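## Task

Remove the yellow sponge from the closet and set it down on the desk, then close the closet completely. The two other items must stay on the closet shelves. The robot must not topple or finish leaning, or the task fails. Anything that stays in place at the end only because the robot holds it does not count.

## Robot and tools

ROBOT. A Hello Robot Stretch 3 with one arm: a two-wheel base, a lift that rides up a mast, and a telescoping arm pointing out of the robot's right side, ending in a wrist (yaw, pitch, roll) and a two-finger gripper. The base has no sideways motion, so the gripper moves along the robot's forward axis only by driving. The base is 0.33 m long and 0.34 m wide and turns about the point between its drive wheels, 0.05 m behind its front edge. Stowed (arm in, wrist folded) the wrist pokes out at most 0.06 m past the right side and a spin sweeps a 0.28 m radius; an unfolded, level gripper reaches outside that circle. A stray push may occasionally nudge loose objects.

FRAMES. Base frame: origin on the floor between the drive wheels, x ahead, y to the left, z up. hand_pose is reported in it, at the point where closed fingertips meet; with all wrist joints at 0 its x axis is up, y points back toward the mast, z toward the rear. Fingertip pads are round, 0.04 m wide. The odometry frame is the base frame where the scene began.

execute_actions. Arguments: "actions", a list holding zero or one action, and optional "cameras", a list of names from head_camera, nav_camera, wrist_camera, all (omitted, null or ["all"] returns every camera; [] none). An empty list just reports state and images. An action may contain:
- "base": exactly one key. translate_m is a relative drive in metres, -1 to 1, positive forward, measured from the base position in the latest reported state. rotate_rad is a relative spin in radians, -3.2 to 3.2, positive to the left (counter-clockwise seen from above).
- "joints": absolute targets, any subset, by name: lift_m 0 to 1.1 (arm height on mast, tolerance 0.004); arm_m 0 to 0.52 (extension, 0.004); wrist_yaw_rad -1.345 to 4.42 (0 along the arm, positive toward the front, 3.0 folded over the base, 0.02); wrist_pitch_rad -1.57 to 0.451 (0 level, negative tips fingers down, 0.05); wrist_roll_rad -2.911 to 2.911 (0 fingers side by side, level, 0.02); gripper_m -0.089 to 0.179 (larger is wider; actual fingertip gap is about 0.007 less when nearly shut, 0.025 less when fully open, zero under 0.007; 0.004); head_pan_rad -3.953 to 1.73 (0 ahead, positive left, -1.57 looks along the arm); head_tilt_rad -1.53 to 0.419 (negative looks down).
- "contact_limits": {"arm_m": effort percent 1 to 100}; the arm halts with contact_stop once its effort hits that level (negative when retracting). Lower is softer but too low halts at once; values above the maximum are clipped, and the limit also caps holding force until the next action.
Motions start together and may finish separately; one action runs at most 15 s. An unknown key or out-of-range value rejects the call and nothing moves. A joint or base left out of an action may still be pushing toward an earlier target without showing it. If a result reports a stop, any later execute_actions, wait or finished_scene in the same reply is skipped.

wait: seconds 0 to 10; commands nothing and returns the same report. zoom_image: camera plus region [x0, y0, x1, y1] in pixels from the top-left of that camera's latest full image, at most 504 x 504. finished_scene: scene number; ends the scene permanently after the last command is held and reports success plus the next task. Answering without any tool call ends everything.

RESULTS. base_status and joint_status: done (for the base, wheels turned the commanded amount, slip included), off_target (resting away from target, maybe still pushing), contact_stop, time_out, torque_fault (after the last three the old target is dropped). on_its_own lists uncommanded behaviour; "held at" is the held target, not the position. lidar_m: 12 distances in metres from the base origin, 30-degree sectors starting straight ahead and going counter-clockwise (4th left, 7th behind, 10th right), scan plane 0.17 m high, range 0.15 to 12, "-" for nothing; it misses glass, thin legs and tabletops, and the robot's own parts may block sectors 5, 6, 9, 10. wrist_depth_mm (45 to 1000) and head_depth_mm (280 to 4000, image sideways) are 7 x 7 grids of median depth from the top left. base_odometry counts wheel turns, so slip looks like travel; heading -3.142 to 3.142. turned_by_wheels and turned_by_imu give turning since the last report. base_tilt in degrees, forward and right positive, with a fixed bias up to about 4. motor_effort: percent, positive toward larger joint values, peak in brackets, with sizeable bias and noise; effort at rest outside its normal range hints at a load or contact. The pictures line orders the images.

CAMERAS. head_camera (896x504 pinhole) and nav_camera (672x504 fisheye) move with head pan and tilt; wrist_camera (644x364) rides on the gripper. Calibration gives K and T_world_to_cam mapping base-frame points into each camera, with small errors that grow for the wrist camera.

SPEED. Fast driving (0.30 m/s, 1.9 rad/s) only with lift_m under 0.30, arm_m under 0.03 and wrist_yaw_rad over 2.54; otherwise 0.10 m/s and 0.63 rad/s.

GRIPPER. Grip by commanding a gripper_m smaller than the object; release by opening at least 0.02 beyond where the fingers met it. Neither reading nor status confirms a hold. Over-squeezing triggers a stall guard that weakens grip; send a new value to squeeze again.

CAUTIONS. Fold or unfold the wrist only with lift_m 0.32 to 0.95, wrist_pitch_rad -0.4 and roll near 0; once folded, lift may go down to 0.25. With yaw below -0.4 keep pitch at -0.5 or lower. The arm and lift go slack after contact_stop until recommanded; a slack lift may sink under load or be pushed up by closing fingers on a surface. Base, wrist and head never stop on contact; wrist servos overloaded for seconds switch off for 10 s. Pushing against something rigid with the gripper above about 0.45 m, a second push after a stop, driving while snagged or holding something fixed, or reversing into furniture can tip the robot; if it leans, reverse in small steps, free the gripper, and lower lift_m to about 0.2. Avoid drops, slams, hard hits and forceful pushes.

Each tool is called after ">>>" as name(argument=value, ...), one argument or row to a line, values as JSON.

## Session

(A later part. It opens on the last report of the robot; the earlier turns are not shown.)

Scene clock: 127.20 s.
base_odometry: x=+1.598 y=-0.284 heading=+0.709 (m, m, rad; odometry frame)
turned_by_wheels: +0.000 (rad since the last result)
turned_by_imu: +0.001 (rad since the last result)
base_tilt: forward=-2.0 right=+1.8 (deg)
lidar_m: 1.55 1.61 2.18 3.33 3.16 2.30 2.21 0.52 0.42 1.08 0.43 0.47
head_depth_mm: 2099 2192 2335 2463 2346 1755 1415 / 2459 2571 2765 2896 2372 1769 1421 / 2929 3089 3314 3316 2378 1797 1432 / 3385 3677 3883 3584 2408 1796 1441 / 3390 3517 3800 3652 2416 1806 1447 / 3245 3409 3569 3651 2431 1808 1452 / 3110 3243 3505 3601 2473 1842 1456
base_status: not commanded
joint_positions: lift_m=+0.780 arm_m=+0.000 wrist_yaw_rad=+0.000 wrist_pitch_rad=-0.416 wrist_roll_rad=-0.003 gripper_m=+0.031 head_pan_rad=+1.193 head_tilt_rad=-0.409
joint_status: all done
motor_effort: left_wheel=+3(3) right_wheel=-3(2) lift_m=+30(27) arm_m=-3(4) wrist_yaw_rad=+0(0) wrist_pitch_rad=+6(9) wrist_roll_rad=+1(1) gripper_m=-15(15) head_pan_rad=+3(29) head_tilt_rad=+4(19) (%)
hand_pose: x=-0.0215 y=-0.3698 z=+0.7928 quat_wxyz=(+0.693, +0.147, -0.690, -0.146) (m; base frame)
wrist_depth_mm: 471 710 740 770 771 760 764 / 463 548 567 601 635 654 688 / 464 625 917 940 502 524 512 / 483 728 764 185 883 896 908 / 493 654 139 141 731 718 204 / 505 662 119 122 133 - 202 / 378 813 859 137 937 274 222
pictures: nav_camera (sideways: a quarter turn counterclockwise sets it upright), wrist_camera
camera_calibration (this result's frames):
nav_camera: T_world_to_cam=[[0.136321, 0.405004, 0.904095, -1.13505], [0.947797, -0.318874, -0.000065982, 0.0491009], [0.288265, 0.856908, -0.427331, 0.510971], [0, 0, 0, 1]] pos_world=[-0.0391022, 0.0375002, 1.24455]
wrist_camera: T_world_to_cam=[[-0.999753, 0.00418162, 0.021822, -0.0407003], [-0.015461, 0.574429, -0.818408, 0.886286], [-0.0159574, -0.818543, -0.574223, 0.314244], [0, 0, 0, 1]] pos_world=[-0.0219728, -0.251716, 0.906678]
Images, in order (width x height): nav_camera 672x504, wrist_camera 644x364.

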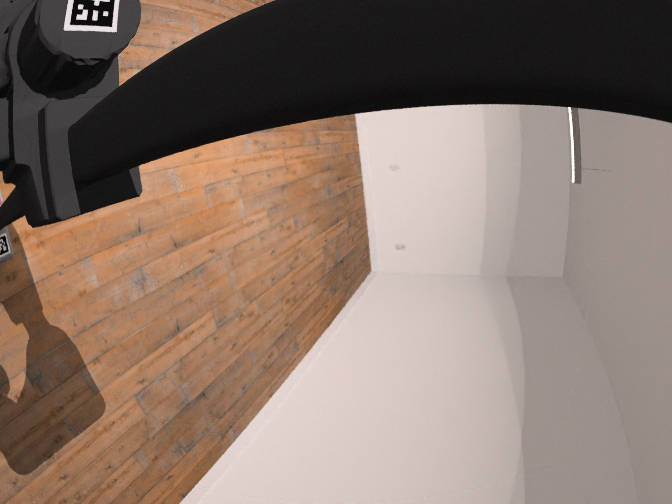

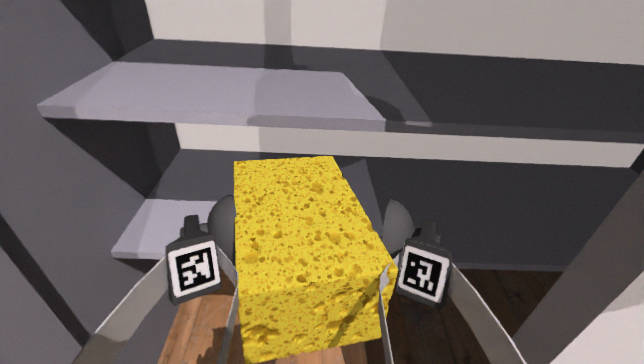

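>>> execute_actions(
  actions=[
    {"base":{"translate_m":-0.07},"joints":{"head_pan_rad":0}},
  ],
  cameras=[],
)

>>> execute_actions(
  actions=[
    {"joints":{"wrist_yaw_rad":2.7}},
  ],
  cameras=["wrist_camera"],
)

>>> execute_actions(
  actions=[
    {"base":{"rotate_rad":0.5},"joints":{"lift_m":0.29}},
  ],
  cameras=["wrist_camera"],
)

>>> execute_actions(
  actions=[
    {"base":{"translate_m":0.15}},
  ],
  cameras=[],
)

>>> execute_actions(
  actions=[
    {"base":{"rotate_rad":1.5}},
  ],
  cameras=["nav_camera"],
)

>>> execute_actions(
  actions=[
    {"base":{"translate_m":1.0}},
  ],
)

Scene clock: 130.10 s.
base_odometry: x=+1.545 y=-0.329 heading=+0.709 (m, m, rad; odometry frame)
turned_by_wheels: +0.000 (rad since the last result)
turned_by_imu: +0.001 (rad since the last result)
base_tilt: forward=-1.9 right=+1.8 (deg)
lidar_m: 1.62 1.68 2.27 3.28 3.06 2.23 2.14 0.52 0.39 1.08 0.49 0.48
head_depth_mm: 1376 1480 1573 1698 1828 1774 1415 / 1377 1479 1575 1697 1841 1779 1425 / 1380 1474 1588 1712 1849 1787 1432 / 1382 1472 1576 1695 1837 1804 1437 / 1380 1475 1579 1702 1839 1805 1449 / 1394 1475 1587 1704 1846 1816 1457 / 1387 1473 1582 1693 1857 1832 1461
base_status: done
joint_positions: lift_m=+0.780 arm_m=+0.000 wrist_yaw_rad=+0.000 wrist_pitch_rad=-0.416 wrist_roll_rad=-0.003 gripper_m=+0.031 head_pan_rad=+0.007 head_tilt_rad=-0.409
joint_status: all done
motor_effort: left_wheel=+3(6) right_wheel=-3(6) lift_m=+30(30) arm_m=-3(3) wrist_yaw_rad=+0(0) wrist_pitch_rad=+6(6) wrist_roll_rad=+1(1) gripper_m=-15(16) head_pan_rad=-3(31) head_tilt_rad=+3(4) (%)
hand_pose: x=-0.0215 y=-0.3698 z=+0.7928 quat_wxyz=(+0.693, +0.147, -0.690, -0.146) (m; base frame)
wrist_depth_mm: 563 748 768 774 766 770 129 / 514 550 570 599 626 661 128 / 542 732 931 937 502 491 130 / 571 800 725 185 879 819 140 / 581 666 138 141 717 185 159 / 580 798 119 123 133 190 185 / 565 890 880 137 898 222 220
pictures: none
No camera images: the call's "cameras" was empty. Leave "cameras" out to get every camera's image.

Scene clock: 132.47 s.
base_odometry: x=+1.545 y=-0.329 heading=+0.709 (m, m, rad; odometry frame)
turned_by_wheels: +0.000 (rad since the last result)
turned_by_imu: +0.001 (rad since the last result)
base_tilt: forward=-1.9 right=+1.9 (deg)
lidar_m: 1.62 1.68 2.27 3.30 3.06 2.24 2.14 0.53 0.39 1.08 0.49 0.48
head_depth_mm: 1373 1466 1572 1696 1825 1755 1420 / 1381 1470 1570 1696 1848 1785 1419 / 1378 1479 1582 1703 1842 1788 1430 / 1386 1473 1569 1703 1834 1806 1432 / 1380 1474 1586 1703 1860 1797 1450 / 1384 1478 1581 1700 1834 1828 1459 / 1384 1471 1578 1695 1850 1837 1459
base_status: not commanded
joint_positions: lift_m=+0.780 arm_m=+0.000 wrist_yaw_rad=+2.698 wrist_pitch_rad=-0.416 wrist_roll_rad=-0.003 gripper_m=+0.031 head_pan_rad=+0.007 head_tilt_rad=-0.409
joint_status: all done
motor_effort: left_wheel=+3(3) right_wheel=-2(2) lift_m=+30(29) arm_m=-2(3) wrist_yaw_rad=+1(3) wrist_pitch_rad=+6(6) wrist_roll_rad=+1(1) gripper_m=-15(15) head_pan_rad=-3(3) head_tilt_rad=+4(3) (%)
hand_pose: x=+0.0751 y=+0.0577 z=+0.7928 quat_wxyz=(+0.295, +0.706, -0.009, +0.644) (m; base frame)
wrist_depth_mm: - - - - - - - / - - - - - - - / - - - - - - - / - - - 185 - - - / - - 139 141 - - - / - - 119 122 133 - - / 871 897 881 137 949 963 955
pictures: wrist_camera
camera_calibration (this result's frames):
wrist_camera: T_world_to_cam=[[0.901257, -0.432754, 0.0214404, -0.06313], [-0.232792, -0.525363, -0.818414, 0.721983], [0.365436, 0.73261, -0.574229, 0.547592], [0, 0, 0, 1]] pos_world=[0.0248589, -0.0491877, 0.906677]
Images, in order (width x height): wrist_camera 644x364.

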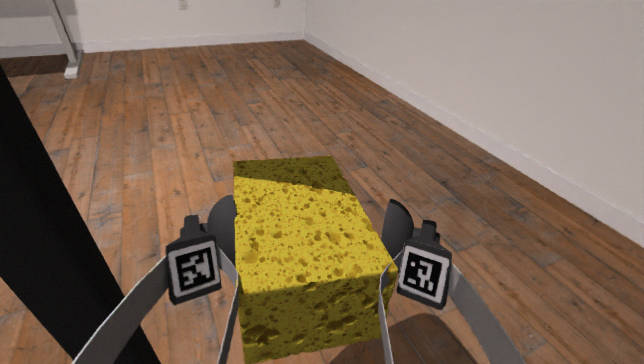

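Scene clock: 137.77 s.
base_odometry: x=+1.545 y=-0.329 heading=+1.209 (m, m, rad; odometry frame)
turned_by_wheels: +0.500 (rad since the last result)
turned_by_imu: +0.509 (rad since the last result)
base_tilt: forward=-2.0 right=+1.8 (deg)
lidar_m: 1.67 2.23 3.31 3.13 2.25 2.14 0.54 0.39 1.08 0.50 0.48 1.62
head_depth_mm: 1369 1443 1531 1641 1763 1753 1423 / 1422 1511 1629 1727 1872 1777 1424 / 1496 1604 1713 1854 2006 1784 1431 / 1571 1706 1827 1957 2118 1800 1441 / 1677 1795 1963 2121 2245 1803 1446 / 1777 1915 2083 2266 2364 1827 1456 / 1896 2054 2254 2493 2455 1830 1470
base_status: done
joint_positions: lift_m=+0.290 arm_m=+0.000 wrist_yaw_rad=+2.699 wrist_pitch_rad=-0.417 wrist_roll_rad=-0.003 gripper_m=+0.031 head_pan_rad=+0.007 head_tilt_rad=-0.409
joint_status: all done
motor_effort: left_wheel=-2(7) right_wheel=+4(8) lift_m=+21(26) arm_m=-2(3) wrist_yaw_rad=+1(1) wrist_pitch_rad=+6(6) wrist_roll_rad=+1(1) gripper_m=-15(15) head_pan_rad=-3(3) head_tilt_rad=+4(4) (%)
hand_pose: x=+0.0750 y=+0.0577 z=+0.3032 quat_wxyz=(+0.295, +0.706, -0.009, +0.644) (m; base frame)
wrist_depth_mm: - - - - - - - / - - - - - - - / 862 863 892 911 953 985 - / 689 687 632 185 730 755 766 / - 563 139 141 603 606 625 / - - 117 122 133 516 524 / - - 126 137 435 445 452
pictures: wrist_camera
camera_calibration (this result's frames):
wrist_camera: T_world_to_cam=[[0.901345, -0.432571, 0.0214436, -0.0526075], [-0.232861, -0.525767, -0.818135, 0.321137], [0.365176, 0.732428, -0.574627, 0.266611], [0, 0, 0, 1]] pos_world=[0.024838, -0.0491862, 0.417063]
Images, in order (width x height): wrist_camera 644x364.

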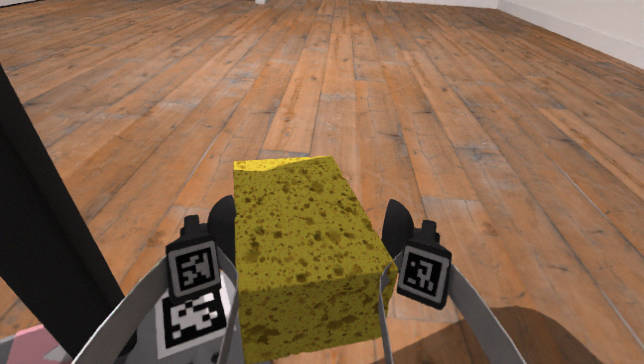

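Scene clock: 139.90 s.
base_odometry: x=+1.598 y=-0.189 heading=+1.209 (m, m, rad; odometry frame)
turned_by_wheels: +0.000 (rad since the last result)
turned_by_imu: +0.001 (rad since the last result)
base_tilt: forward=-2.0 right=+1.8 (deg)
lidar_m: 1.53 2.04 3.34 3.26 2.39 2.28 0.64 0.51 1.15 0.46 0.57 1.49
head_depth_mm: 1250 1327 1400 1505 1625 1694 1416 / 1305 1386 1480 1597 1723 1769 1423 / 1385 1463 1559 1699 1831 1788 1436 / 1447 1555 1671 1805 1988 1801 1437 / 1526 1649 1768 1915 2112 1804 1456 / 1627 1781 1907 2108 2233 1806 1465 / 1737 1858 2056 2258 2370 1843 1466
base_status: done
joint_positions: lift_m=+0.290 arm_m=+0.000 wrist_yaw_rad=+2.699 wrist_pitch_rad=-0.417 wrist_roll_rad=-0.003 gripper_m=+0.031 head_pan_rad=+0.007 head_tilt_rad=-0.408
joint_status: not commanded
motor_effort: left_wheel=-2(8) right_wheel=+4(10) lift_m=+22(22) arm_m=-3(2) wrist_yaw_rad=+1(1) wrist_pitch_rad=+6(7) wrist_roll_rad=+1(1) gripper_m=-15(15) head_pan_rad=-3(3) head_tilt_rad=+3(2) (%)
hand_pose: x=+0.0749 y=+0.0577 z=+0.3031 quat_wxyz=(+0.295, +0.706, -0.008, +0.644) (m; base frame)
wrist_depth_mm: - - - - - - - / - - - - - - - / 847 849 896 898 943 976 - / 682 681 629 186 718 760 777 / - 565 139 140 608 604 622 / - - 117 122 133 507 521 / - - 126 137 438 439 444
pictures: none
No camera images: the call's "cameras" was empty. Leave "cameras" out to get every camera's image.

Scene clock: 142.07 s.
base_odometry: x=+1.598 y=-0.189 heading=+2.709 (m, m, rad; odometry frame)
turned_by_wheels: +1.500 (rad since the last result)
turned_by_imu: +1.520 (rad since the last result)
base_tilt: forward=-2.0 right=+1.8 (deg)
lidar_m: 3.26 2.44 2.27 0.70 0.64 1.15 0.46 0.54 1.49 1.51 1.92 3.60
head_depth_mm: 3064 3253 3495 3498 2343 1771 1414 / 3224 3394 3582 3345 2351 1785 1419 / 3324 3550 3774 3605 2371 1776 1435 / 3425 3676 3989 3596 2401 1801 1443 / 3656 3906 3955 3653 2421 1807 1446 / 3366 3475 3524 3505 2435 1831 1453 / 2912 3000 3140 3163 2462 1847 1463
base_status: done
joint_positions: lift_m=+0.290 arm_m=+0.000 wrist_yaw_rad=+2.699 wrist_pitch_rad=-0.417 wrist_roll_rad=-0.003 gripper_m=+0.031 head_pan_rad=+0.007 head_tilt_rad=-0.408
joint_status: not commanded
motor_effort: left_wheel=-2(10) right_wheel=+4(12) lift_m=+21(22) arm_m=-3(3) wrist_yaw_rad=+1(1) wrist_pitch_rad=+6(6) wrist_roll_rad=+1(1) gripper_m=-15(15) head_pan_rad=-3(3) head_tilt_rad=+2(3) (%)
hand_pose: x=+0.0749 y=+0.0577 z=+0.3031 quat_wxyz=(+0.295, +0.706, -0.008, +0.644) (m; base frame)
wrist_depth_mm: 580 897 - - - - - / 583 878 - - - - - / 620 830 879 915 940 977 - / 641 675 633 186 741 748 783 / - 556 139 141 608 619 616 / - - 116 122 133 515 514 / - - 125 137 431 441 444
pictures: nav_camera (sideways: a quarter turn counterclockwise sets it upright)
camera_calibration (this result's frames):
nav_camera: T_world_to_cam=[[0.425453, 0.0256555, 0.904617, -1.13749], [0.0601939, -0.998187, -0.0000007744, 0.0544304], [0.902976, 0.0544528, -0.426226, 0.505783], [0, 0, 0, 1]] pos_world=[0.023962, 0.0559733, 1.24457]
Images, in order (width x height): nav_camera 672x504.

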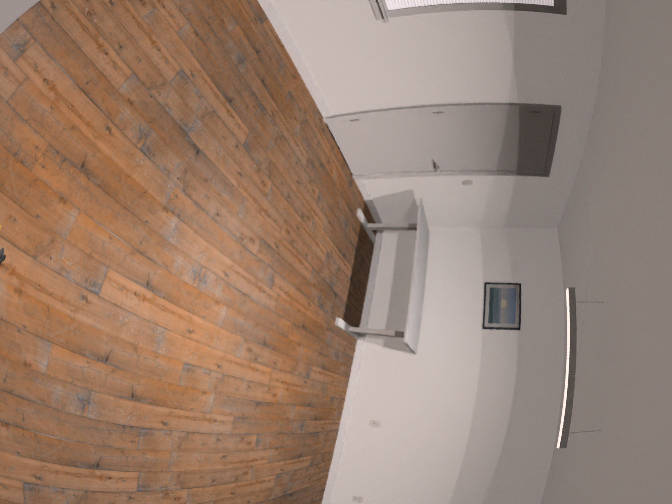

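Scene clock: 147.17 s.
base_odometry: x=+0.690 y=+0.230 heading=+2.709 (m, m, rad; odometry frame)
turned_by_wheels: +0.000 (rad since the last result)
turned_by_imu: +0.002 (rad since the last result)
base_tilt: forward=-2.0 right=+1.8 (deg)
lidar_m: 2.28 1.99 1.86 1.89 1.45 1.35 1.46 2.04 1.90 1.92 2.44 2.28
head_depth_mm: 2276 2373 2517 2677 2339 1763 1415 / 2332 2508 2613 2864 2363 1787 1421 / 2471 2638 2753 2981 2406 1799 1435 / 2569 2761 2837 3178 2430 1811 1435 / 2721 2912 2958 3238 2417 1825 1449 / 2725 2831 2827 3009 2455 1835 1466 / 2388 2443 2530 2582 2471 1818 1469
base_status: done
joint_positions: lift_m=+0.290 arm_m=+0.000 wrist_yaw_rad=+2.699 wrist_pitch_rad=-0.417 wrist_roll_rad=-0.003 gripper_m=+0.031 head_pan_rad=+0.007 head_tilt_rad=-0.408
joint_status: not commanded
motor_effort: left_wheel=-2(8) right_wheel=+4(11) lift_m=+21(21) arm_m=-3(3) wrist_yaw_rad=+1(1) wrist_pitch_rad=+7(7) wrist_roll_rad=+1(1) gripper_m=-15(15) head_pan_rad=-3(3) head_tilt_rad=+3(4) (%)
hand_pose: x=+0.0749 y=+0.0577 z=+0.3031 quat_wxyz=(+0.295, +0.706, -0.008, +0.644) (m; base frame)
wrist_depth_mm: - - - - - - - / - - - - - - - / 837 870 878 909 948 962 - / 690 685 642 185 731 753 776 / - 562 139 141 610 608 620 / - - 116 122 133 512 522 / - - 126 137 431 443 448
pictures: head_camera (sideways: a quarter turn clockwise sets it upright), nav_camera (sideways: a quarter turn counterclockwise sets it upright), wrist_camera
camera_calibration (this result's frames):
head_camera: T_world_to_cam=[[-0.380966, 0.0110139, -0.924523, 1.22881], [-0.0400758, 0.998793, 0.0284127, -0.0301278], [0.92372, 0.0478753, -0.380065, 0.453735], [0, 0, 0, 1]] pos_world=[0.0478034, -0.00516532, 1.30937]
nav_camera: T_world_to_cam=[[0.42543, 0.0256527, 0.904628, -1.1375], [0.0601877, -0.998187, 0.0000006278, 0.0544286], [0.902988, 0.0544472, -0.426202, 0.505752], [0, 0, 0, 1]] pos_world=[0.0239638, 0.0559732, 1.24457]
wrist_camera: T_world_to_cam=[[0.901597, -0.432045, 0.0214475, -0.0525338], [-0.232632, -0.526066, -0.818008, 0.321026], [0.364699, 0.732524, -0.574806, 0.266696], [0, 0, 0, 1]] pos_world=[0.0247813, -0.0491775, 0.417027]
Images, in order (width x height): head_camera 896x504, nav_camera 672x504, wrist_camera 644x364.

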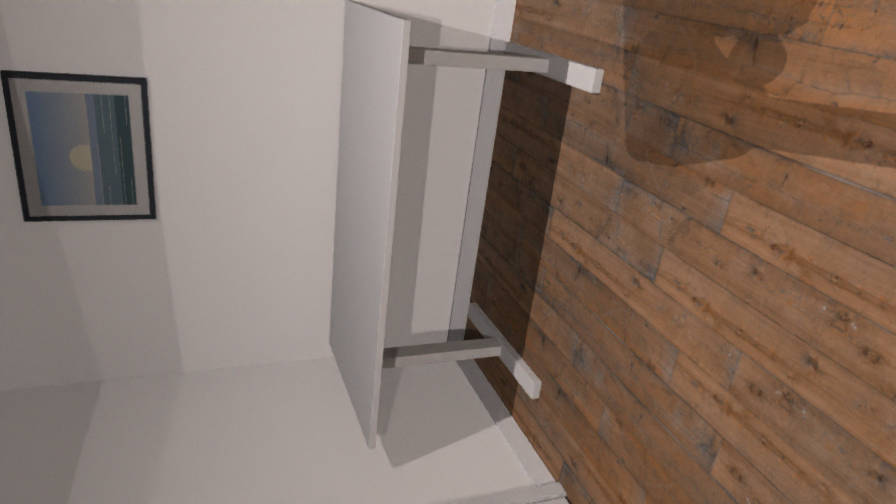

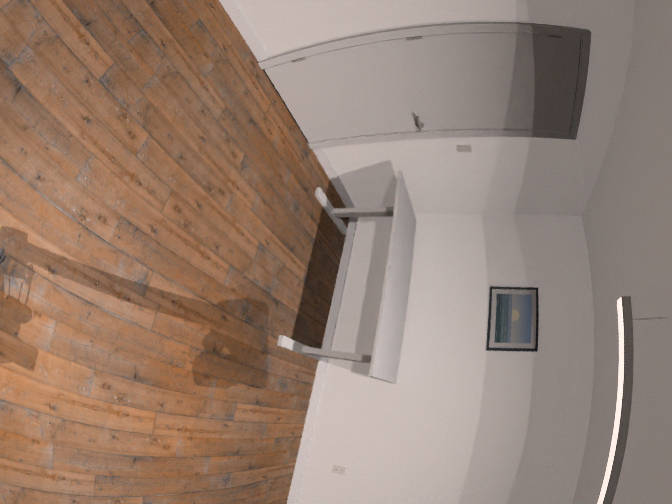

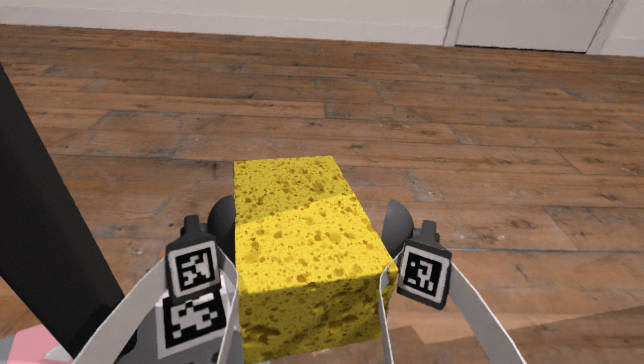

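>>> execute_actions(
  actions=[
    {"base":{"translate_m":1.0}},
  ],
  cameras=[],
)

>>> execute_actions(
  actions=[
    {"base":{"translate_m":0.42}},
  ],
  cameras=[],
)

>>> execute_actions(
  actions=[
    {"base":{"rotate_rad":1.11},"joints":{"lift_m":0.85,"head_pan_rad":-1.57,"head_tilt_rad":-0.7}},
  ],
  cameras=[],
)

>>> execute_actions(
  actions=[
    {"joints":{"wrist_yaw_rad":0,"wrist_pitch_rad":-0.3}},
  ],
  cameras=["head_camera","wrist_camera"],
)

Scene clock: 152.87 s.
base_odometry: x=-0.218 y=+0.650 heading=+2.708 (m, m, rad; odometry frame)
turned_by_wheels: +0.000 (rad since the last result)
turned_by_imu: +0.002 (rad since the last result)
base_tilt: forward=-2.0 right=+1.8 (deg)
lidar_m: 1.79 1.54 1.43 1.47 1.88 2.24 2.30 2.48 2.31 2.34 1.91 1.33
head_depth_mm: 1452 1561 1666 1555 1217 1768 1418 / 1516 1641 1746 1575 1232 1789 1417 / 1583 1704 1832 1591 2087 1794 1427 / 1677 1799 1926 1608 2177 1801 1429 / 1748 1879 2023 1632 2256 1825 1452 / 1836 1979 2124 1649 1999 1845 1444 / 1853 1913 1982 1661 2130 1802 1463
base_status: done
joint_positions: lift_m=+0.290 arm_m=+0.000 wrist_yaw_rad=+2.699 wrist_pitch_rad=-0.417 wrist_roll_rad=-0.003 gripper_m=+0.031 head_pan_rad=+0.007 head_tilt_rad=-0.408
joint_status: not commanded
motor_effort: left_wheel=-2(8) right_wheel=+4(10) lift_m=+21(22) arm_m=-2(3) wrist_yaw_rad=+1(1) wrist_pitch_rad=+6(7) wrist_roll_rad=+1(1) gripper_m=-15(15) head_pan_rad=-3(3) head_tilt_rad=+3(2) (%)
hand_pose: x=+0.0749 y=+0.0577 z=+0.3031 quat_wxyz=(+0.295, +0.706, -0.008, +0.644) (m; base frame)
wrist_depth_mm: - - - - - - - / - - - - - - - / 845 864 890 930 928 961 - / 703 673 642 184 726 735 776 / - 561 139 141 610 614 618 / - - 116 122 133 516 529 / - - 125 137 433 441 447
pictures: none
No camera images: the call's "cameras" was empty. Leave "cameras" out to get every camera's image.

Scene clock: 156.00 s.
base_odometry: x=-0.599 y=+0.826 heading=+2.708 (m, m, rad; odometry frame)
turned_by_wheels: +0.000 (rad since the last result)
turned_by_imu: +0.001 (rad since the last result)
base_tilt: forward=-1.9 right=+1.8 (deg)
lidar_m: 1.41 1.35 1.27 1.29 1.66 2.63 2.70 2.66 2.48 2.21 1.49 0.97
head_depth_mm: 1126 1212 1291 1365 1047 789 1346 / 1173 1259 1354 1419 1057 794 1430 / 1226 1328 1419 1479 1065 825 1439 / 1298 1394 1501 1543 1072 868 1448 / 1354 1461 1574 1628 1081 909 1442 / 1424 1533 1679 1658 1090 1643 1451 / 1494 1604 1706 1708 1097 1596 1460
base_status: done
joint_positions: lift_m=+0.290 arm_m=+0.000 wrist_yaw_rad=+2.699 wrist_pitch_rad=-0.417 wrist_roll_rad=-0.003 gripper_m=+0.031 head_pan_rad=+0.007 head_tilt_rad=-0.408
joint_status: not commanded
motor_effort: left_wheel=-2(7) right_wheel=+4(10) lift_m=+22(22) arm_m=-3(3) wrist_yaw_rad=+1(1) wrist_pitch_rad=+7(7) wrist_roll_rad=+1(1) gripper_m=-15(15) head_pan_rad=-3(3) head_tilt_rad=+3(3) (%)
hand_pose: x=+0.0748 y=+0.0577 z=+0.3031 quat_wxyz=(+0.295, +0.706, -0.008, +0.644) (m; base frame)
wrist_depth_mm: - - - - - - - / - - - - - - - / 839 856 913 925 960 975 - / 686 684 634 185 718 747 756 / - 564 139 140 613 612 623 / - - 117 122 133 515 515 / - - 126 137 432 444 448
pictures: none
No camera images: the call's "cameras" was empty. Leave "cameras" out to get every camera's image.

Scene clock: 161.93 s.
base_odometry: x=-0.599 y=+0.826 heading=-2.465 (m, m, rad; odometry frame)
turned_by_wheels: +1.110 (rad since the last result)
turned_by_imu: +1.128 (rad since the last result)
base_tilt: forward=-2.0 right=+1.8 (deg)
lidar_m: 1.27 1.30 1.76 2.63 2.73 2.60 2.48 2.05 1.45 0.98 1.43 1.35
head_depth_mm: 1186 1330 1438 910 1619 1438 - / 1186 1322 1230 924 1437 1391 - / 1174 1309 1238 923 1593 1434 - / 1177 1307 1251 934 1603 1470 - / 1171 1300 1275 942 1574 1421 1200 / 1166 1298 1279 950 1575 1412 1219 / 1162 1300 1291 965 1577 1432 1222
base_status: done
joint_positions: lift_m=+0.850 arm_m=+0.000 wrist_yaw_rad=+2.699 wrist_pitch_rad=-0.418 wrist_roll_rad=-0.003 gripper_m=+0.031 head_pan_rad=-1.563 head_tilt_rad=-0.692
joint_status: all done
motor_effort: left_wheel=-2(9) right_wheel=+3(9) lift_m=+31(31) arm_m=-3(3) wrist_yaw_rad=+1(0) wrist_pitch_rad=+7(7) wrist_roll_rad=+1(1) gripper_m=-14(15) head_pan_rad=-3(32) head_tilt_rad=-3(19) (%)
hand_pose: x=+0.0748 y=+0.0576 z=+0.8625 quat_wxyz=(+0.295, +0.706, -0.008, +0.644) (m; base frame)
wrist_depth_mm: - - - - - - 962 / - - - - - - - / - - - - - - - / - - - 186 - - - / - - 139 141 - - - / - - 119 122 133 - - / 919 985 939 137 - - -
pictures: none
No camera images: the call's "cameras" was empty. Leave "cameras" out to get every camera's image.

Scene clock: 164.30 s.
base_odometry: x=-0.599 y=+0.826 heading=-2.465 (m, m, rad; odometry frame)
turned_by_wheels: +0.000 (rad since the last result)
turned_by_imu: +0.001 (rad since the last result)
base_tilt: forward=-2.1 right=+1.8 (deg)
lidar_m: 1.27 1.30 1.76 2.63 2.73 2.60 2.47 2.05 1.45 0.97 1.43 1.35
head_depth_mm: 1189 1320 1448 916 1597 1448 - / 1185 1326 1221 919 1526 1429 - / 1179 1311 1243 923 526 - - / 1175 1305 1251 934 793 1412 1205 / 1168 1309 1271 940 1571 1409 1216 / 1169 1310 1276 950 1581 1433 1214 / 1166 1297 1302 959 1597 1419 1223
base_status: not commanded
joint_positions: lift_m=+0.850 arm_m=+0.000 wrist_yaw_rad=+0.002 wrist_pitch_rad=-0.326 wrist_roll_rad=-0.003 gripper_m=+0.031 head_pan_rad=-1.563 head_tilt_rad=-0.692
joint_status: all done
motor_effort: left_wheel=-2(2) right_wheel=+4(3) lift_m=+30(30) arm_m=-2(2) wrist_yaw_rad=-1(2) wrist_pitch_rad=+10(11) wrist_roll_rad=+1(1) gripper_m=-15(15) head_pan_rad=-3(3) head_tilt_rad=-5(3) (%)
hand_pose: x=-0.0211 y=-0.3802 z=+0.8835 quat_wxyz=(+0.699, +0.116, -0.696, -0.115) (m; base frame)
wrist_depth_mm: - - - - - - - / 955 - - - - - - / 649 663 684 710 755 - - / 475 497 454 185 534 617 - / - - 139 141 468 - - / - - 119 122 133 - - / - - 990 137 - - -
pictures: head_camera (sideways: a quarter turn clockwise sets it upright), wrist_camera
camera_calibration (this result's frames):
head_camera: T_world_to_cam=[[0.0087257, 0.624995, -0.78058, 1.03872], [0.998827, 0.0317364, 0.0365761, -0.0470809], [0.0476327, -0.779983, -0.623985, 0.77645], [0, 0, 0, 1]] pos_world=[0.000977774, -0.0420813, 1.29702]
wrist_camera: T_world_to_cam=[[-0.999769, 0.00479618, 0.0209539, -0.0412908], [-0.0157731, 0.49858, -0.8667, 0.980282], [-0.014604, -0.86683, -0.498389, 0.272506], [0, 0, 0, 1]] pos_world=[-0.0218394, -0.252335, 0.98629]
Images, in order (width x height): head_camera 896x504, wrist_camera 644x364.

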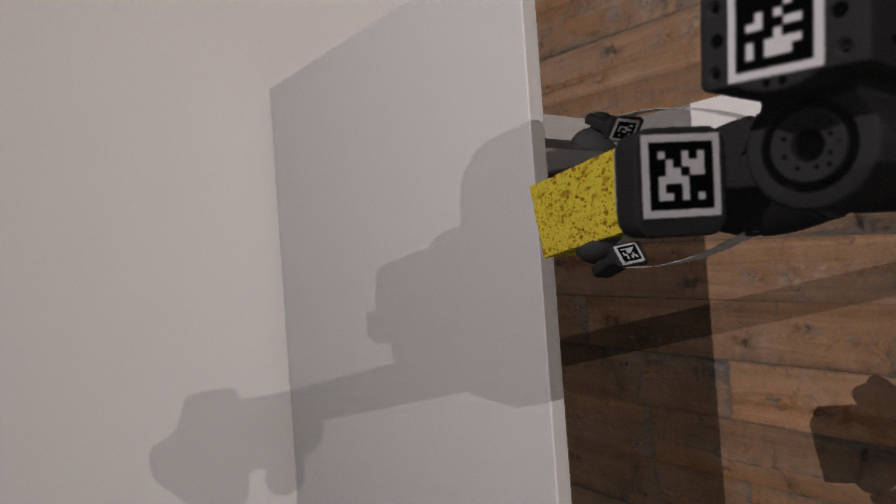

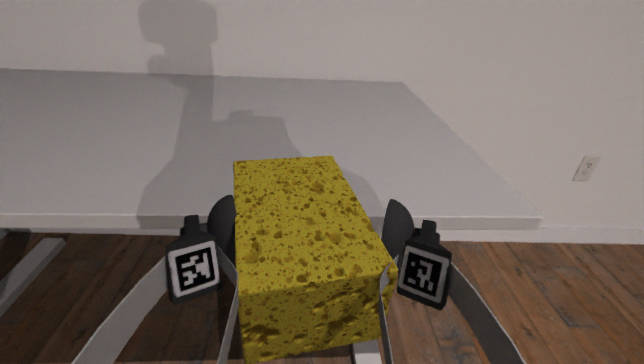

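>>> execute_actions(
  actions=[
    {"joints":{"arm_m":0.4,"lift_m":0.78}},
  ],
  cameras=[],
)

>>> execute_actions(
  actions=[
    {"joints":{"lift_m":0.73}},
  ],
  cameras=["wrist_camera"],
)

Scene clock: 168.70 s.
base_odometry: x=-0.599 y=+0.826 heading=-2.465 (m, m, rad; odometry frame)
turned_by_wheels: +0.000 (rad since the last result)
turned_by_imu: +0.001 (rad since the last result)
base_tilt: forward=-1.9 right=+1.8 (deg)
lidar_m: 1.26 1.30 1.76 2.63 2.73 2.59 2.47 2.05 1.45 0.97 1.42 1.35
head_depth_mm: 1176 1328 1443 942 - - 1175 / 1183 1317 1282 - 1434 1355 1197 / 1175 1308 1303 839 1582 1401 1197 / 1176 1307 1261 902 1596 1407 1204 / 1167 1308 1269 946 1564 1409 1210 / 1169 1306 1288 951 1567 1422 1215 / 1164 1305 1295 957 1584 1435 1219
base_status: not commanded
joint_positions: lift_m=+0.780 arm_m=+0.400 wrist_yaw_rad=+0.000 wrist_pitch_rad=-0.325 wrist_roll_rad=-0.003 gripper_m=+0.031 head_pan_rad=-1.563 head_tilt_rad=-0.692
joint_status: all done
motor_effort: left_wheel=-2(2) right_wheel=+4(4) lift_m=+22(26) arm_m=+3(4) wrist_yaw_rad=-1(1) wrist_pitch_rad=+10(10) wrist_roll_rad=+1(1) gripper_m=-15(15) head_pan_rad=-3(3) head_tilt_rad=-2(3) (%)
hand_pose: x=-0.0215 y=-0.7798 z=+0.8141 quat_wxyz=(+0.699, +0.115, -0.697, -0.115) (m; base frame)
wrist_depth_mm: 658 661 669 670 678 689 674 / 693 685 695 719 721 747 747 / 470 485 493 520 546 783 810 / 357 364 333 186 393 408 901 / 282 290 139 141 316 319 324 / 237 240 119 123 132 260 264 / 204 206 197 137 215 220 222
pictures: none
No camera images: the call's "cameras" was empty. Leave "cameras" out to get every camera's image.

Scene clock: 170.00 s.
base_odometry: x=-0.599 y=+0.826 heading=-2.465 (m, m, rad; odometry frame)
turned_by_wheels: +0.000 (rad since the last result)
turned_by_imu: +0.000 (rad since the last result)
base_tilt: forward=-2.1 right=+1.8 (deg)
lidar_m: 1.26 1.30 1.76 2.63 2.73 2.60 2.47 2.05 1.46 0.97 1.43 1.35
head_depth_mm: 1184 1311 1443 911 1661 - - / 1182 1312 1222 - 1403 1367 1181 / 1172 1314 1233 - 1581 1391 1201 / 1175 1303 1258 921 1609 1408 1210 / 1174 1302 1266 944 1571 1418 1212 / 1165 1305 1278 950 1588 1413 1220 / 1161 1301 1299 959 1579 1436 1229
base_status: not commanded
joint_positions: lift_m=+0.730 arm_m=+0.400 wrist_yaw_rad=+0.000 wrist_pitch_rad=-0.325 wrist_roll_rad=-0.003 gripper_m=+0.031 head_pan_rad=-1.563 head_tilt_rad=-0.692
joint_status: all done
motor_effort: left_wheel=-2(2) right_wheel=+4(3) lift_m=+22(19) arm_m=+3(3) wrist_yaw_rad=+0(0) wrist_pitch_rad=+10(10) wrist_roll_rad=+1(1) gripper_m=-15(15) head_pan_rad=-3(3) head_tilt_rad=-3(2) (%)
hand_pose: x=-0.0215 y=-0.7798 z=+0.7641 quat_wxyz=(+0.699, +0.115, -0.697, -0.115) (m; base frame)
wrist_depth_mm: 663 650 672 671 683 680 683 / 528 557 581 614 652 729 744 / 354 361 379 389 407 424 830 / 264 271 249 185 295 303 310 / 213 217 139 141 235 236 242 / 178 179 119 122 133 194 197 / 153 155 147 137 161 164 167
pictures: wrist_camera
camera_calibration (this result's frames):
wrist_camera: T_world_to_cam=[[-0.999762, 0.00615948, 0.0209483, -0.0361213], [-0.0151023, 0.497835, -0.86714, 1.07584], [-0.0157699, -0.86725, -0.497624, -0.134343], [0, 0, 0, 1]] pos_world=[-0.0219836, -0.651878, 0.866811]
Images, in order (width x height): wrist_camera 644x364.

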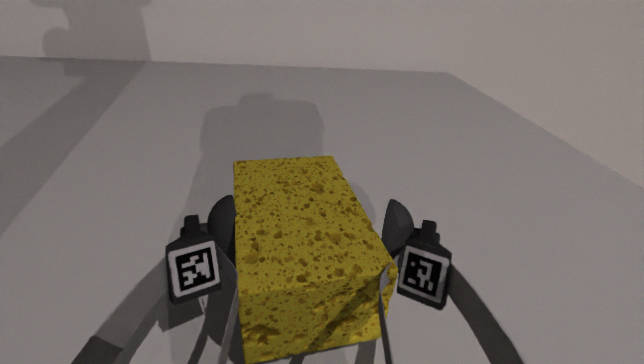

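>>> execute_actions(
  actions=[
    {"joints":{"lift_m":0.718}},
  ],
  cameras=[],
)

>>> execute_actions(
  actions=[
    {"joints":{"gripper_m":0.13}},
  ],
  cameras=[],
)

>>> execute_actions(
  actions=[
    {"joints":{"arm_m":0.0,"lift_m":0.73}},
  ],
  cameras=["wrist_camera"],
)

>>> execute_actions(
  actions=[
    {"base":{"rotate_rad":-1.209},"joints":{"gripper_m":0.0,"wrist_pitch_rad":-0.4,"wrist_yaw_rad":2.9,"lift_m":0.45}},
  ],
  cameras=[],
)

>>> execute_actions(
  actions=[
    {"base":{"translate_m":-0.25},"joints":{"lift_m":0.28}},
  ],
  cameras=[],
)

>>> execute_actions(
  actions=[
    {"base":{"translate_m":-1.0}},
  ],
  cameras=[],
)

>>> execute_actions(
  actions=[
    {"base":{"translate_m":-1.0}},
  ],
  cameras=[],
)

>>> execute_actions(
  actions=[
    {"base":{"rotate_rad":-1.9},"joints":{"lift_m":0.908,"head_tilt_rad":-0.6}},
  ],
  cameras=[],
)

>>> execute_actions(
  actions=[
    {"joints":{"wrist_yaw_rad":0.0}},
  ],
  cameras=[],
)

>>> execute_actions(
  actions=[
    {"joints":{"wrist_pitch_rad":0,"wrist_roll_rad":-1.57,"arm_m":0.03}},
  ],
  cameras=["head_camera","wrist_camera"],
)

Scene clock: 171.63 s.
base_odometry: x=-0.599 y=+0.826 heading=-2.465 (m, m, rad; odometry frame)
turned_by_wheels: +0.000 (rad since the last result)
turned_by_imu: +0.000 (rad since the last result)
base_tilt: forward=-2.0 right=+1.8 (deg)
lidar_m: 1.26 1.30 1.76 2.63 2.73 2.59 2.48 2.05 1.46 0.97 1.43 1.35
head_depth_mm: 1179 1324 1448 913 1646 - - / 1180 1310 1223 989 1414 1359 1197 / 1179 1317 1238 - 1592 1395 1196 / 1175 1317 1246 930 1603 1415 1203 / 1176 1307 1264 945 1576 1416 1208 / 1163 1294 1283 956 1587 1423 1214 / 1166 1302 1290 960 1580 1435 1228
base_status: not commanded
joint_positions: lift_m=+0.718 arm_m=+0.400 wrist_yaw_rad=+0.000 wrist_pitch_rad=-0.322 wrist_roll_rad=-0.003 gripper_m=+0.031 head_pan_rad=-1.563 head_tilt_rad=-0.692
joint_status: all done
motor_effort: left_wheel=-2(2) right_wheel=+4(4) lift_m=+21(18) arm_m=+3(3) wrist_yaw_rad=+0(0) wrist_pitch_rad=+8(10) wrist_roll_rad=+1(1) gripper_m=-15(14) head_pan_rad=-3(3) head_tilt_rad=-3(3) (%)
hand_pose: x=-0.0215 y=-0.7802 z=+0.7531 quat_wxyz=(+0.699, +0.114, -0.697, -0.113) (m; base frame)
wrist_depth_mm: 640 664 680 673 671 682 687 / 488 517 545 575 620 732 742 / 329 340 348 363 376 394 786 / 246 251 231 186 273 280 289 / 197 202 139 141 220 219 225 / 164 166 119 122 133 180 182 / 141 143 136 137 150 152 154
pictures: none
No camera images: the call's "cameras" was empty. Leave "cameras" out to get every camera's image.

Scene clock: 173.13 s.
base_odometry: x=-0.599 y=+0.826 heading=-2.465 (m, m, rad; odometry frame)
turned_by_wheels: +0.000 (rad since the last result)
turned_by_imu: +0.000 (rad since the last result)
base_tilt: forward=-2.0 right=+1.8 (deg)
lidar_m: 1.26 1.31 1.76 2.63 2.73 2.61 2.48 2.05 1.45 0.97 1.43 1.35
head_depth_mm: 1181 1328 1435 910 1648 - - / 1184 1321 1218 987 1415 1350 1190 / 1179 1313 1237 - 1581 1402 1202 / 1173 1315 1250 924 1602 1408 1205 / 1171 1294 1268 946 1570 1419 1208 / 1171 1303 1282 949 1580 1427 1213 / 1163 1296 1295 964 1585 1432 1218
base_status: not commanded
joint_positions: lift_m=+0.718 arm_m=+0.400 wrist_yaw_rad=+0.000 wrist_pitch_rad=-0.321 wrist_roll_rad=-0.003 gripper_m=+0.130 head_pan_rad=-1.563 head_tilt_rad=-0.692
joint_status: all done
motor_effort: left_wheel=-2(2) right_wheel=+4(4) lift_m=+21(21) arm_m=+3(3) wrist_yaw_rad=+0(0) wrist_pitch_rad=+8(8) wrist_roll_rad=+1(1) gripper_m=+0(81) head_pan_rad=-3(3) head_tilt_rad=-3(3) (%)
hand_pose: x=-0.0215 y=-0.7803 z=+0.7532 quat_wxyz=(+0.699, +0.114, -0.697, -0.113) (m; base frame)
wrist_depth_mm: 653 669 657 670 675 684 688 / 498 515 541 578 607 736 753 / 330 336 352 368 378 393 796 / 248 252 234 187 273 282 292 / 198 208 190 141 214 229 224 / 169 - 158 124 165 184 182 / - 142 137 138 149 151 154
pictures: none
No camera images: the call's "cameras" was empty. Leave "cameras" out to get every camera's image.

Scene clock: 177.27 s.
base_odometry: x=-0.599 y=+0.826 heading=-2.465 (m, m, rad; odometry frame)
turned_by_wheels: +0.000 (rad since the last result)
turned_by_imu: +0.001 (rad since the last result)
base_tilt: forward=-2.1 right=+1.8 (deg)
lidar_m: 1.26 1.30 1.76 2.63 2.73 2.59 2.48 2.05 1.46 0.97 1.43 1.35
head_depth_mm: 1184 1316 1444 913 1605 1384 1219 / 1174 1314 1221 921 1441 1371 1217 / 1174 1310 1247 892 1605 1426 - / 1173 1307 1251 904 1609 1419 1207 / 1170 1303 1269 942 1574 1419 1213 / 1167 1304 1271 951 1579 1421 1221 / 1167 1293 1298 962 1584 1429 1226
base_status: not commanded
joint_positions: lift_m=+0.730 arm_m=+0.000 wrist_yaw_rad=+0.000 wrist_pitch_rad=-0.321 wrist_roll_rad=-0.003 gripper_m=+0.130 head_pan_rad=-1.563 head_tilt_rad=-0.692
joint_status: all done
motor_effort: left_wheel=-2(2) right_wheel=+4(4) lift_m=+30(30) arm_m=-3(1) wrist_yaw_rad=+0(0) wrist_pitch_rad=+8(8) wrist_roll_rad=+1(1) gripper_m=+0(0) head_pan_rad=-3(3) head_tilt_rad=-2(3) (%)
hand_pose: x=-0.0215 y=-0.3807 z=+0.7647 quat_wxyz=(+0.699, +0.113, -0.697, -0.113) (m; base frame)
wrist_depth_mm: 973 984 - - - - - / 544 570 596 526 681 - - / 386 377 389 399 421 436 - / - - - - - - - / - - - - - - - / - - - - - - - / 895 919 936 941 955 963 990
pictures: wrist_camera
camera_calibration (this result's frames):
wrist_camera: T_world_to_cam=[[-0.999761, 0.00632097, 0.0209204, -0.0385259], [-0.015066, 0.494097, -0.869276, 0.877899], [-0.0158314, -0.869384, -0.493884, 0.208387], [0, 0, 0, 1]] pos_world=[-0.0219912, -0.252356, 0.866862]
Images, in order (width x height): wrist_camera 644x364.

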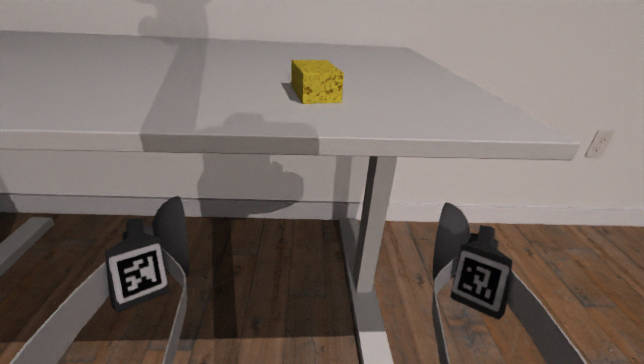

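Scene clock: 180.63 s.
base_odometry: x=-0.599 y=+0.826 heading=+2.609 (m, m, rad; odometry frame)
turned_by_wheels: -1.209 (rad since the last result)
turned_by_imu: -1.228 (rad since the last result)
base_tilt: forward=-2.0 right=+1.7 (deg)
lidar_m: 1.39 1.35 1.27 1.27 1.54 2.62 2.67 2.78 2.48 2.49 1.56 0.97
head_depth_mm: 2060 2277 2500 2071 1661 1387 1181 / 2115 2339 2585 2092 1673 1394 1194 / 2204 2447 2665 2115 1680 1396 1201 / 2282 2538 2690 2124 1693 1415 1213 / 2339 2643 2840 2132 1705 1420 1213 / 2306 2473 2559 2153 1725 1429 1220 / 1993 2103 2207 2145 1714 1438 1228
base_status: done
joint_positions: lift_m=+0.450 arm_m=+0.000 wrist_yaw_rad=+2.899 wrist_pitch_rad=-0.415 wrist_roll_rad=-0.002 gripper_m=+0.000 head_pan_rad=-1.563 head_tilt_rad=-0.692
joint_status: all done
motor_effort: left_wheel=+3(8) right_wheel=-3(6) lift_m=+21(26) arm_m=-2(3) wrist_yaw_rad=+1(0) wrist_pitch_rad=+6(8) wrist_roll_rad=+1(1) gripper_m=-2(80) head_pan_rad=-3(3) head_tilt_rad=-2(3) (%)
hand_pose: x=+0.0328 y=+0.0730 z=+0.4636 quat_wxyz=(+0.229, +0.703, +0.061, +0.670) (m; base frame)
wrist_depth_mm: - - - - - - - / - - - - - - - / - - - - - - - / 928 - 965 980 - - - / 767 - 809 - 811 833 845 / 661 660 682 662 697 705 723 / 567 584 605 592 599 610 623
pictures: none
No camera images: the call's "cameras" was empty. Leave "cameras" out to get every camera's image.

Scene clock: 184.27 s.
base_odometry: x=-0.383 y=+0.700 heading=+2.609 (m, m, rad; odometry frame)
turned_by_wheels: +0.000 (rad since the last result)
turned_by_imu: +0.001 (rad since the last result)
base_tilt: forward=-2.0 right=+1.8 (deg)
lidar_m: 1.63 1.53 1.34 1.35 1.64 2.39 2.42 2.71 2.40 2.41 1.83 1.20
head_depth_mm: 2003 2221 2419 2066 1659 1388 1187 / 2053 2279 2534 2068 1667 1396 1193 / 2116 2360 2602 2110 1676 1403 1199 / 2177 2424 2695 2116 1690 1407 1209 / 2260 2548 2754 2130 1703 1426 1214 / 2354 2639 2847 2168 1721 1427 1220 / 2335 2479 2561 2185 1729 1428 1225
base_status: done
joint_positions: lift_m=+0.280 arm_m=+0.000 wrist_yaw_rad=+2.899 wrist_pitch_rad=-0.415 wrist_roll_rad=-0.002 gripper_m=+0.000 head_pan_rad=-1.563 head_tilt_rad=-0.692
joint_status: all done
motor_effort: left_wheel=+3(11) right_wheel=-2(9) lift_m=+22(21) arm_m=-2(3) wrist_yaw_rad=+1(1) wrist_pitch_rad=+6(6) wrist_roll_rad=+1(1) gripper_m=-2(2) head_pan_rad=-3(3) head_tilt_rad=-3(3) (%)
hand_pose: x=+0.0326 y=+0.0730 z=+0.2935 quat_wxyz=(+0.229, +0.703, +0.062, +0.670) (m; base frame)
wrist_depth_mm: - - - - - - - / - - - - - - - / 818 847 872 902 923 956 999 / 646 - 682 700 709 746 763 / 547 - 578 - 591 594 609 / 466 - - - 498 499 507 / - - - 418 424 433 438
pictures: none
No camera images: the call's "cameras" was empty. Leave "cameras" out to get every camera's image.

Scene clock: 189.27 s.
base_odometry: x=+0.478 y=+0.192 heading=+2.610 (m, m, rad; odometry frame)
turned_by_wheels: +0.000 (rad since the last result)
turned_by_imu: +0.000 (rad since the last result)
base_tilt: forward=-1.9 right=+1.8 (deg)
lidar_m: 2.15 1.86 1.67 1.68 2.01 1.46 1.47 1.73 2.08 2.09 2.50 2.58
head_depth_mm: 1716 1911 2141 2079 1655 1390 1186 / 1761 1977 2226 2103 1675 1392 1191 / 1824 2052 2304 2123 1686 1398 1197 / 1895 2123 2413 2126 1698 1408 1204 / 1953 2190 2516 2156 1705 1422 1213 / 2038 2298 2609 2158 1724 1429 1218 / 2124 2387 2662 2167 1739 1433 1221
base_status: done
joint_positions: lift_m=+0.280 arm_m=+0.000 wrist_yaw_rad=+2.900 wrist_pitch_rad=-0.415 wrist_roll_rad=-0.002 gripper_m=+0.000 head_pan_rad=-1.563 head_tilt_rad=-0.692
joint_status: not commanded
motor_effort: left_wheel=+3(8) right_wheel=-2(9) lift_m=+21(21) arm_m=-3(2) wrist_yaw_rad=+0(1) wrist_pitch_rad=+6(6) wrist_roll_rad=+1(1) gripper_m=-1(2) head_pan_rad=-3(3) head_tilt_rad=-3(3) (%)
hand_pose: x=+0.0326 y=+0.0730 z=+0.2935 quat_wxyz=(+0.229, +0.703, +0.062, +0.670) (m; base frame)
wrist_depth_mm: - - - - - - - / - - - - - - - / 809 849 863 908 921 956 982 / 654 - 670 707 712 744 757 / 532 - 565 - 582 597 608 / 467 - - - 492 502 511 / - - - 426 423 428 438
pictures: none
No camera images: the call's "cameras" was empty. Leave "cameras" out to get every camera's image.

Scene clock: 194.27 s.
base_odometry: x=+1.340 y=-0.315 heading=+2.610 (m, m, rad; odometry frame)
turned_by_wheels: +0.000 (rad since the last result)
turned_by_imu: +0.000 (rad since the last result)
base_tilt: forward=-2.0 right=+1.8 (deg)
lidar_m: 3.15 2.23 1.99 0.88 0.57 0.51 1.07 0.69 1.77 1.78 2.13 3.52
head_depth_mm: 1451 1613 1800 1990 1656 1381 1188 / 1501 1667 1900 2043 1678 1394 1196 / 1557 1728 1947 2090 1688 1400 1203 / 1598 1781 2054 2118 1684 1403 1211 / 1665 1852 2135 2129 1699 1411 1208 / 1711 1947 2222 2165 1714 1424 1216 / 1778 2009 2369 2171 1738 1448 1224
base_status: done
joint_positions: lift_m=+0.280 arm_m=+0.000 wrist_yaw_rad=+2.900 wrist_pitch_rad=-0.415 wrist_roll_rad=-0.002 gripper_m=+0.000 head_pan_rad=-1.563 head_tilt_rad=-0.692
joint_status: not commanded
motor_effort: left_wheel=+4(9) right_wheel=-2(9) lift_m=+22(21) arm_m=-3(2) wrist_yaw_rad=+1(1) wrist_pitch_rad=+6(6) wrist_roll_rad=+1(1) gripper_m=-2(2) head_pan_rad=-3(3) head_tilt_rad=-4(3) (%)
hand_pose: x=+0.0326 y=+0.0730 z=+0.2935 quat_wxyz=(+0.229, +0.703, +0.062, +0.670) (m; base frame)
wrist_depth_mm: - 890 - - - - - / - 901 - - - - - / 549 - 866 899 916 944 998 / 587 - 676 711 711 728 752 / 533 - 563 - 580 593 599 / 465 - - - 496 499 509 / - - - 419 427 432 441
pictures: none
No camera images: the call's "cameras" was empty. Leave "cameras" out to get every camera's image.

Scene clock: 200.80 s.
base_odometry: x=+1.340 y=-0.315 heading=+0.710 (m, m, rad; odometry frame)
turned_by_wheels: -1.900 (rad since the last result)
turned_by_imu: -1.928 (rad since the last result)
base_tilt: forward=-2.0 right=+1.8 (deg)
lidar_m: 1.77 1.83 2.48 3.13 2.85 2.08 1.99 0.73 0.53 0.51 0.71 0.69
head_depth_mm: 400 440 490 551 633 - - / 400 440 490 551 630 719 - / 399 440 489 556 631 718 - / 405 453 505 993 1183 1541 - / 1027 1096 1247 1092 1273 1544 - / 1022 1115 1250 1101 1246 1506 1263 / 1028 1121 960 1110 1291 1442 1274
base_status: done
joint_positions: lift_m=+0.908 arm_m=+0.000 wrist_yaw_rad=+2.900 wrist_pitch_rad=-0.415 wrist_roll_rad=-0.002 gripper_m=+0.000 head_pan_rad=-1.563 head_tilt_rad=-0.606
joint_status: all done
motor_effort: left_wheel=+3(10) right_wheel=-2(7) lift_m=+29(31) arm_m=-3(3) wrist_yaw_rad=+0(0) wrist_pitch_rad=+6(6) wrist_roll_rad=+1(1) gripper_m=-2(2) head_pan_rad=-3(3) head_tilt_rad=+4(12) (%)
hand_pose: x=+0.0326 y=+0.0730 z=+0.9210 quat_wxyz=(+0.229, +0.703, +0.062, +0.670) (m; base frame)
wrist_depth_mm: - - - - - - - / - - - - - - - / - - - - - - - / - - - - - - - / - - - - - - - / - - - - - - - / - - - - - - -
pictures: none
No camera images: the call's "cameras" was empty. Leave "cameras" out to get every camera's image.

Scene clock: 203.27 s.
base_odometry: x=+1.340 y=-0.315 heading=+0.710 (m, m, rad; odometry frame)
turned_by_wheels: +0.000 (rad since the last result)
turned_by_imu: +0.001 (rad since the last result)
base_tilt: forward=-2.0 right=+1.7 (deg)
lidar_m: 1.77 1.83 2.46 3.13 2.85 2.08 1.99 0.73 0.53 0.51 0.71 0.69
head_depth_mm: 399 440 490 551 631 - - / 400 440 489 551 631 720 - / 399 440 489 556 624 - - / 405 452 507 997 1188 1480 1259 / 1028 1097 1248 1092 1271 1506 1264 / 1027 1111 1251 1097 1254 1507 1278 / 1025 1114 958 1112 1297 1444 1269
base_status: not commanded
joint_positions: lift_m=+0.908 arm_m=+0.000 wrist_yaw_rad=+0.001 wrist_pitch_rad=-0.415 wrist_roll_rad=-0.002 gripper_m=+0.000 head_pan_rad=-1.563 head_tilt_rad=-0.606
joint_status: all done
motor_effort: left_wheel=+3(4) right_wheel=-2(3) lift_m=+30(30) arm_m=-2(2) wrist_yaw_rad=+0(3) wrist_pitch_rad=+6(6) wrist_roll_rad=+1(1) gripper_m=-2(2) head_pan_rad=-3(3) head_tilt_rad=+2(2) (%)
hand_pose: x=-0.0212 y=-0.3699 z=+0.9210 quat_wxyz=(+0.693, +0.147, -0.691, -0.145) (m; base frame)
wrist_depth_mm: 734 900 906 238 236 235 235 / 748 903 951 261 258 258 259 / 677 710 749 286 286 286 288 / 753 971 - 320 318 320 321 / 751 888 889 - 366 363 368 / 780 - - 430 423 426 427 / 643 - - 505 504 505 512
pictures: none
No camera images: the call's "cameras" was empty. Leave "cameras" out to get every camera's image.

Scene clock: 204.70 s.
base_odometry: x=+1.340 y=-0.315 heading=+0.710 (m, m, rad; odometry frame)
turned_by_wheels: +0.000 (rad since the last result)
turned_by_imu: +0.000 (rad since the last result)
base_tilt: forward=-1.9 right=+1.8 (deg)
lidar_m: 1.77 1.83 2.47 3.13 2.85 2.08 1.99 0.73 0.53 0.51 0.70 0.69
head_depth_mm: 400 440 489 552 613 - - / 399 439 489 551 630 - - / 399 440 488 548 617 - - / 405 453 505 993 1183 1392 1236 / 1024 1100 1251 1093 1283 1393 1265 / 1025 1108 1257 1099 1255 1512 1274 / 1024 1113 958 1114 1289 1447 1274
base_status: not commanded
joint_positions: lift_m=+0.908 arm_m=+0.030 wrist_yaw_rad=+0.001 wrist_pitch_rad=-0.027 wrist_roll_rad=-1.569 gripper_m=+0.000 head_pan_rad=-1.563 head_tilt_rad=-0.606
joint_status: all done
motor_effort: left_wheel=+4(4) right_wheel=-2(2) lift_m=+30(30) arm_m=+3(2) wrist_yaw_rad=+0(1) wrist_pitch_rad=+10(11) wrist_roll_rad=+0(1) gripper_m=-2(2) head_pan_rad=-3(3) head_tilt_rad=+2(3) (%)
hand_pose: x=-0.0210 y=-0.4302 z=+1.0156 quat_wxyz=(+1.000, +0.014, -0.001, +0.000) (m; base frame)
wrist_depth_mm: 690 614 893 891 882 634 876 / 707 840 930 897 909 622 899 / 631 583 756 947 937 691 926 / 247 243 242 251 238 233 233 / 255 253 250 - 246 242 239 / 266 263 261 260 254 251 248 / 277 273 268 266 263 261 258
pictures: head_camera (sideways: a quarter turn clockwise sets it upright), wrist_camera
camera_calibration (this result's frames):
head_camera: T_world_to_cam=[[0.00942952, 0.555522, -0.831449, 1.10503], [0.998813, 0.0345128, 0.0343869, -0.0442347], [0.0477982, -0.830786, -0.554537, 0.6861], [0, 0, 0, 1]] pos_world=[0.000967863, -0.0423384, 1.30076]
wrist_camera: T_world_to_cam=[[0.0131757, -0.0154417, 0.999794, -1.02517], [-0.981143, 0.192626, 0.015905, 0.0714379], [-0.192832, -0.981151, -0.0126125, -0.25133], [0, 0, 0, 1]] pos_world=[0.0351338, -0.276184, 1.02066]
Images, in order (width x height): head_camera 896x504, wrist_camera 644x364.

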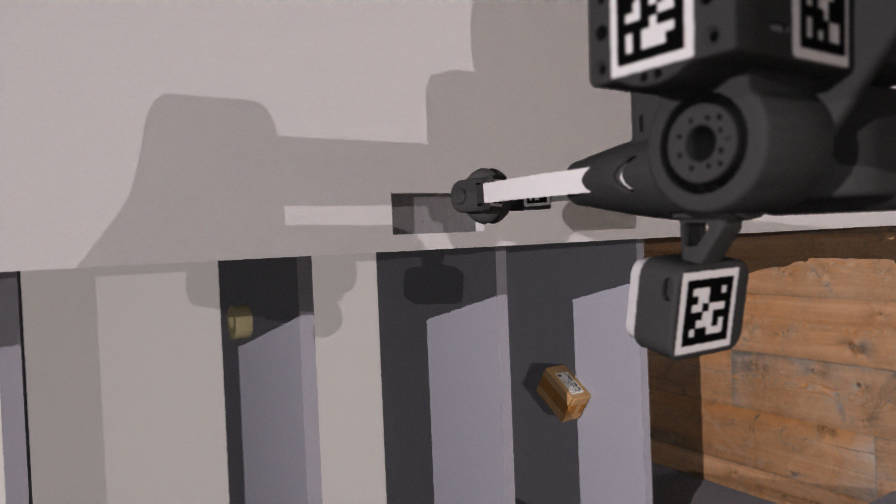

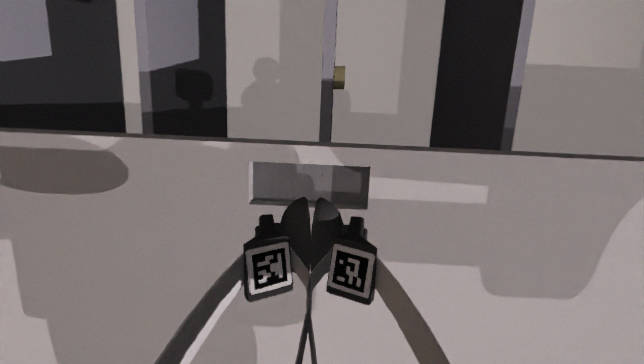

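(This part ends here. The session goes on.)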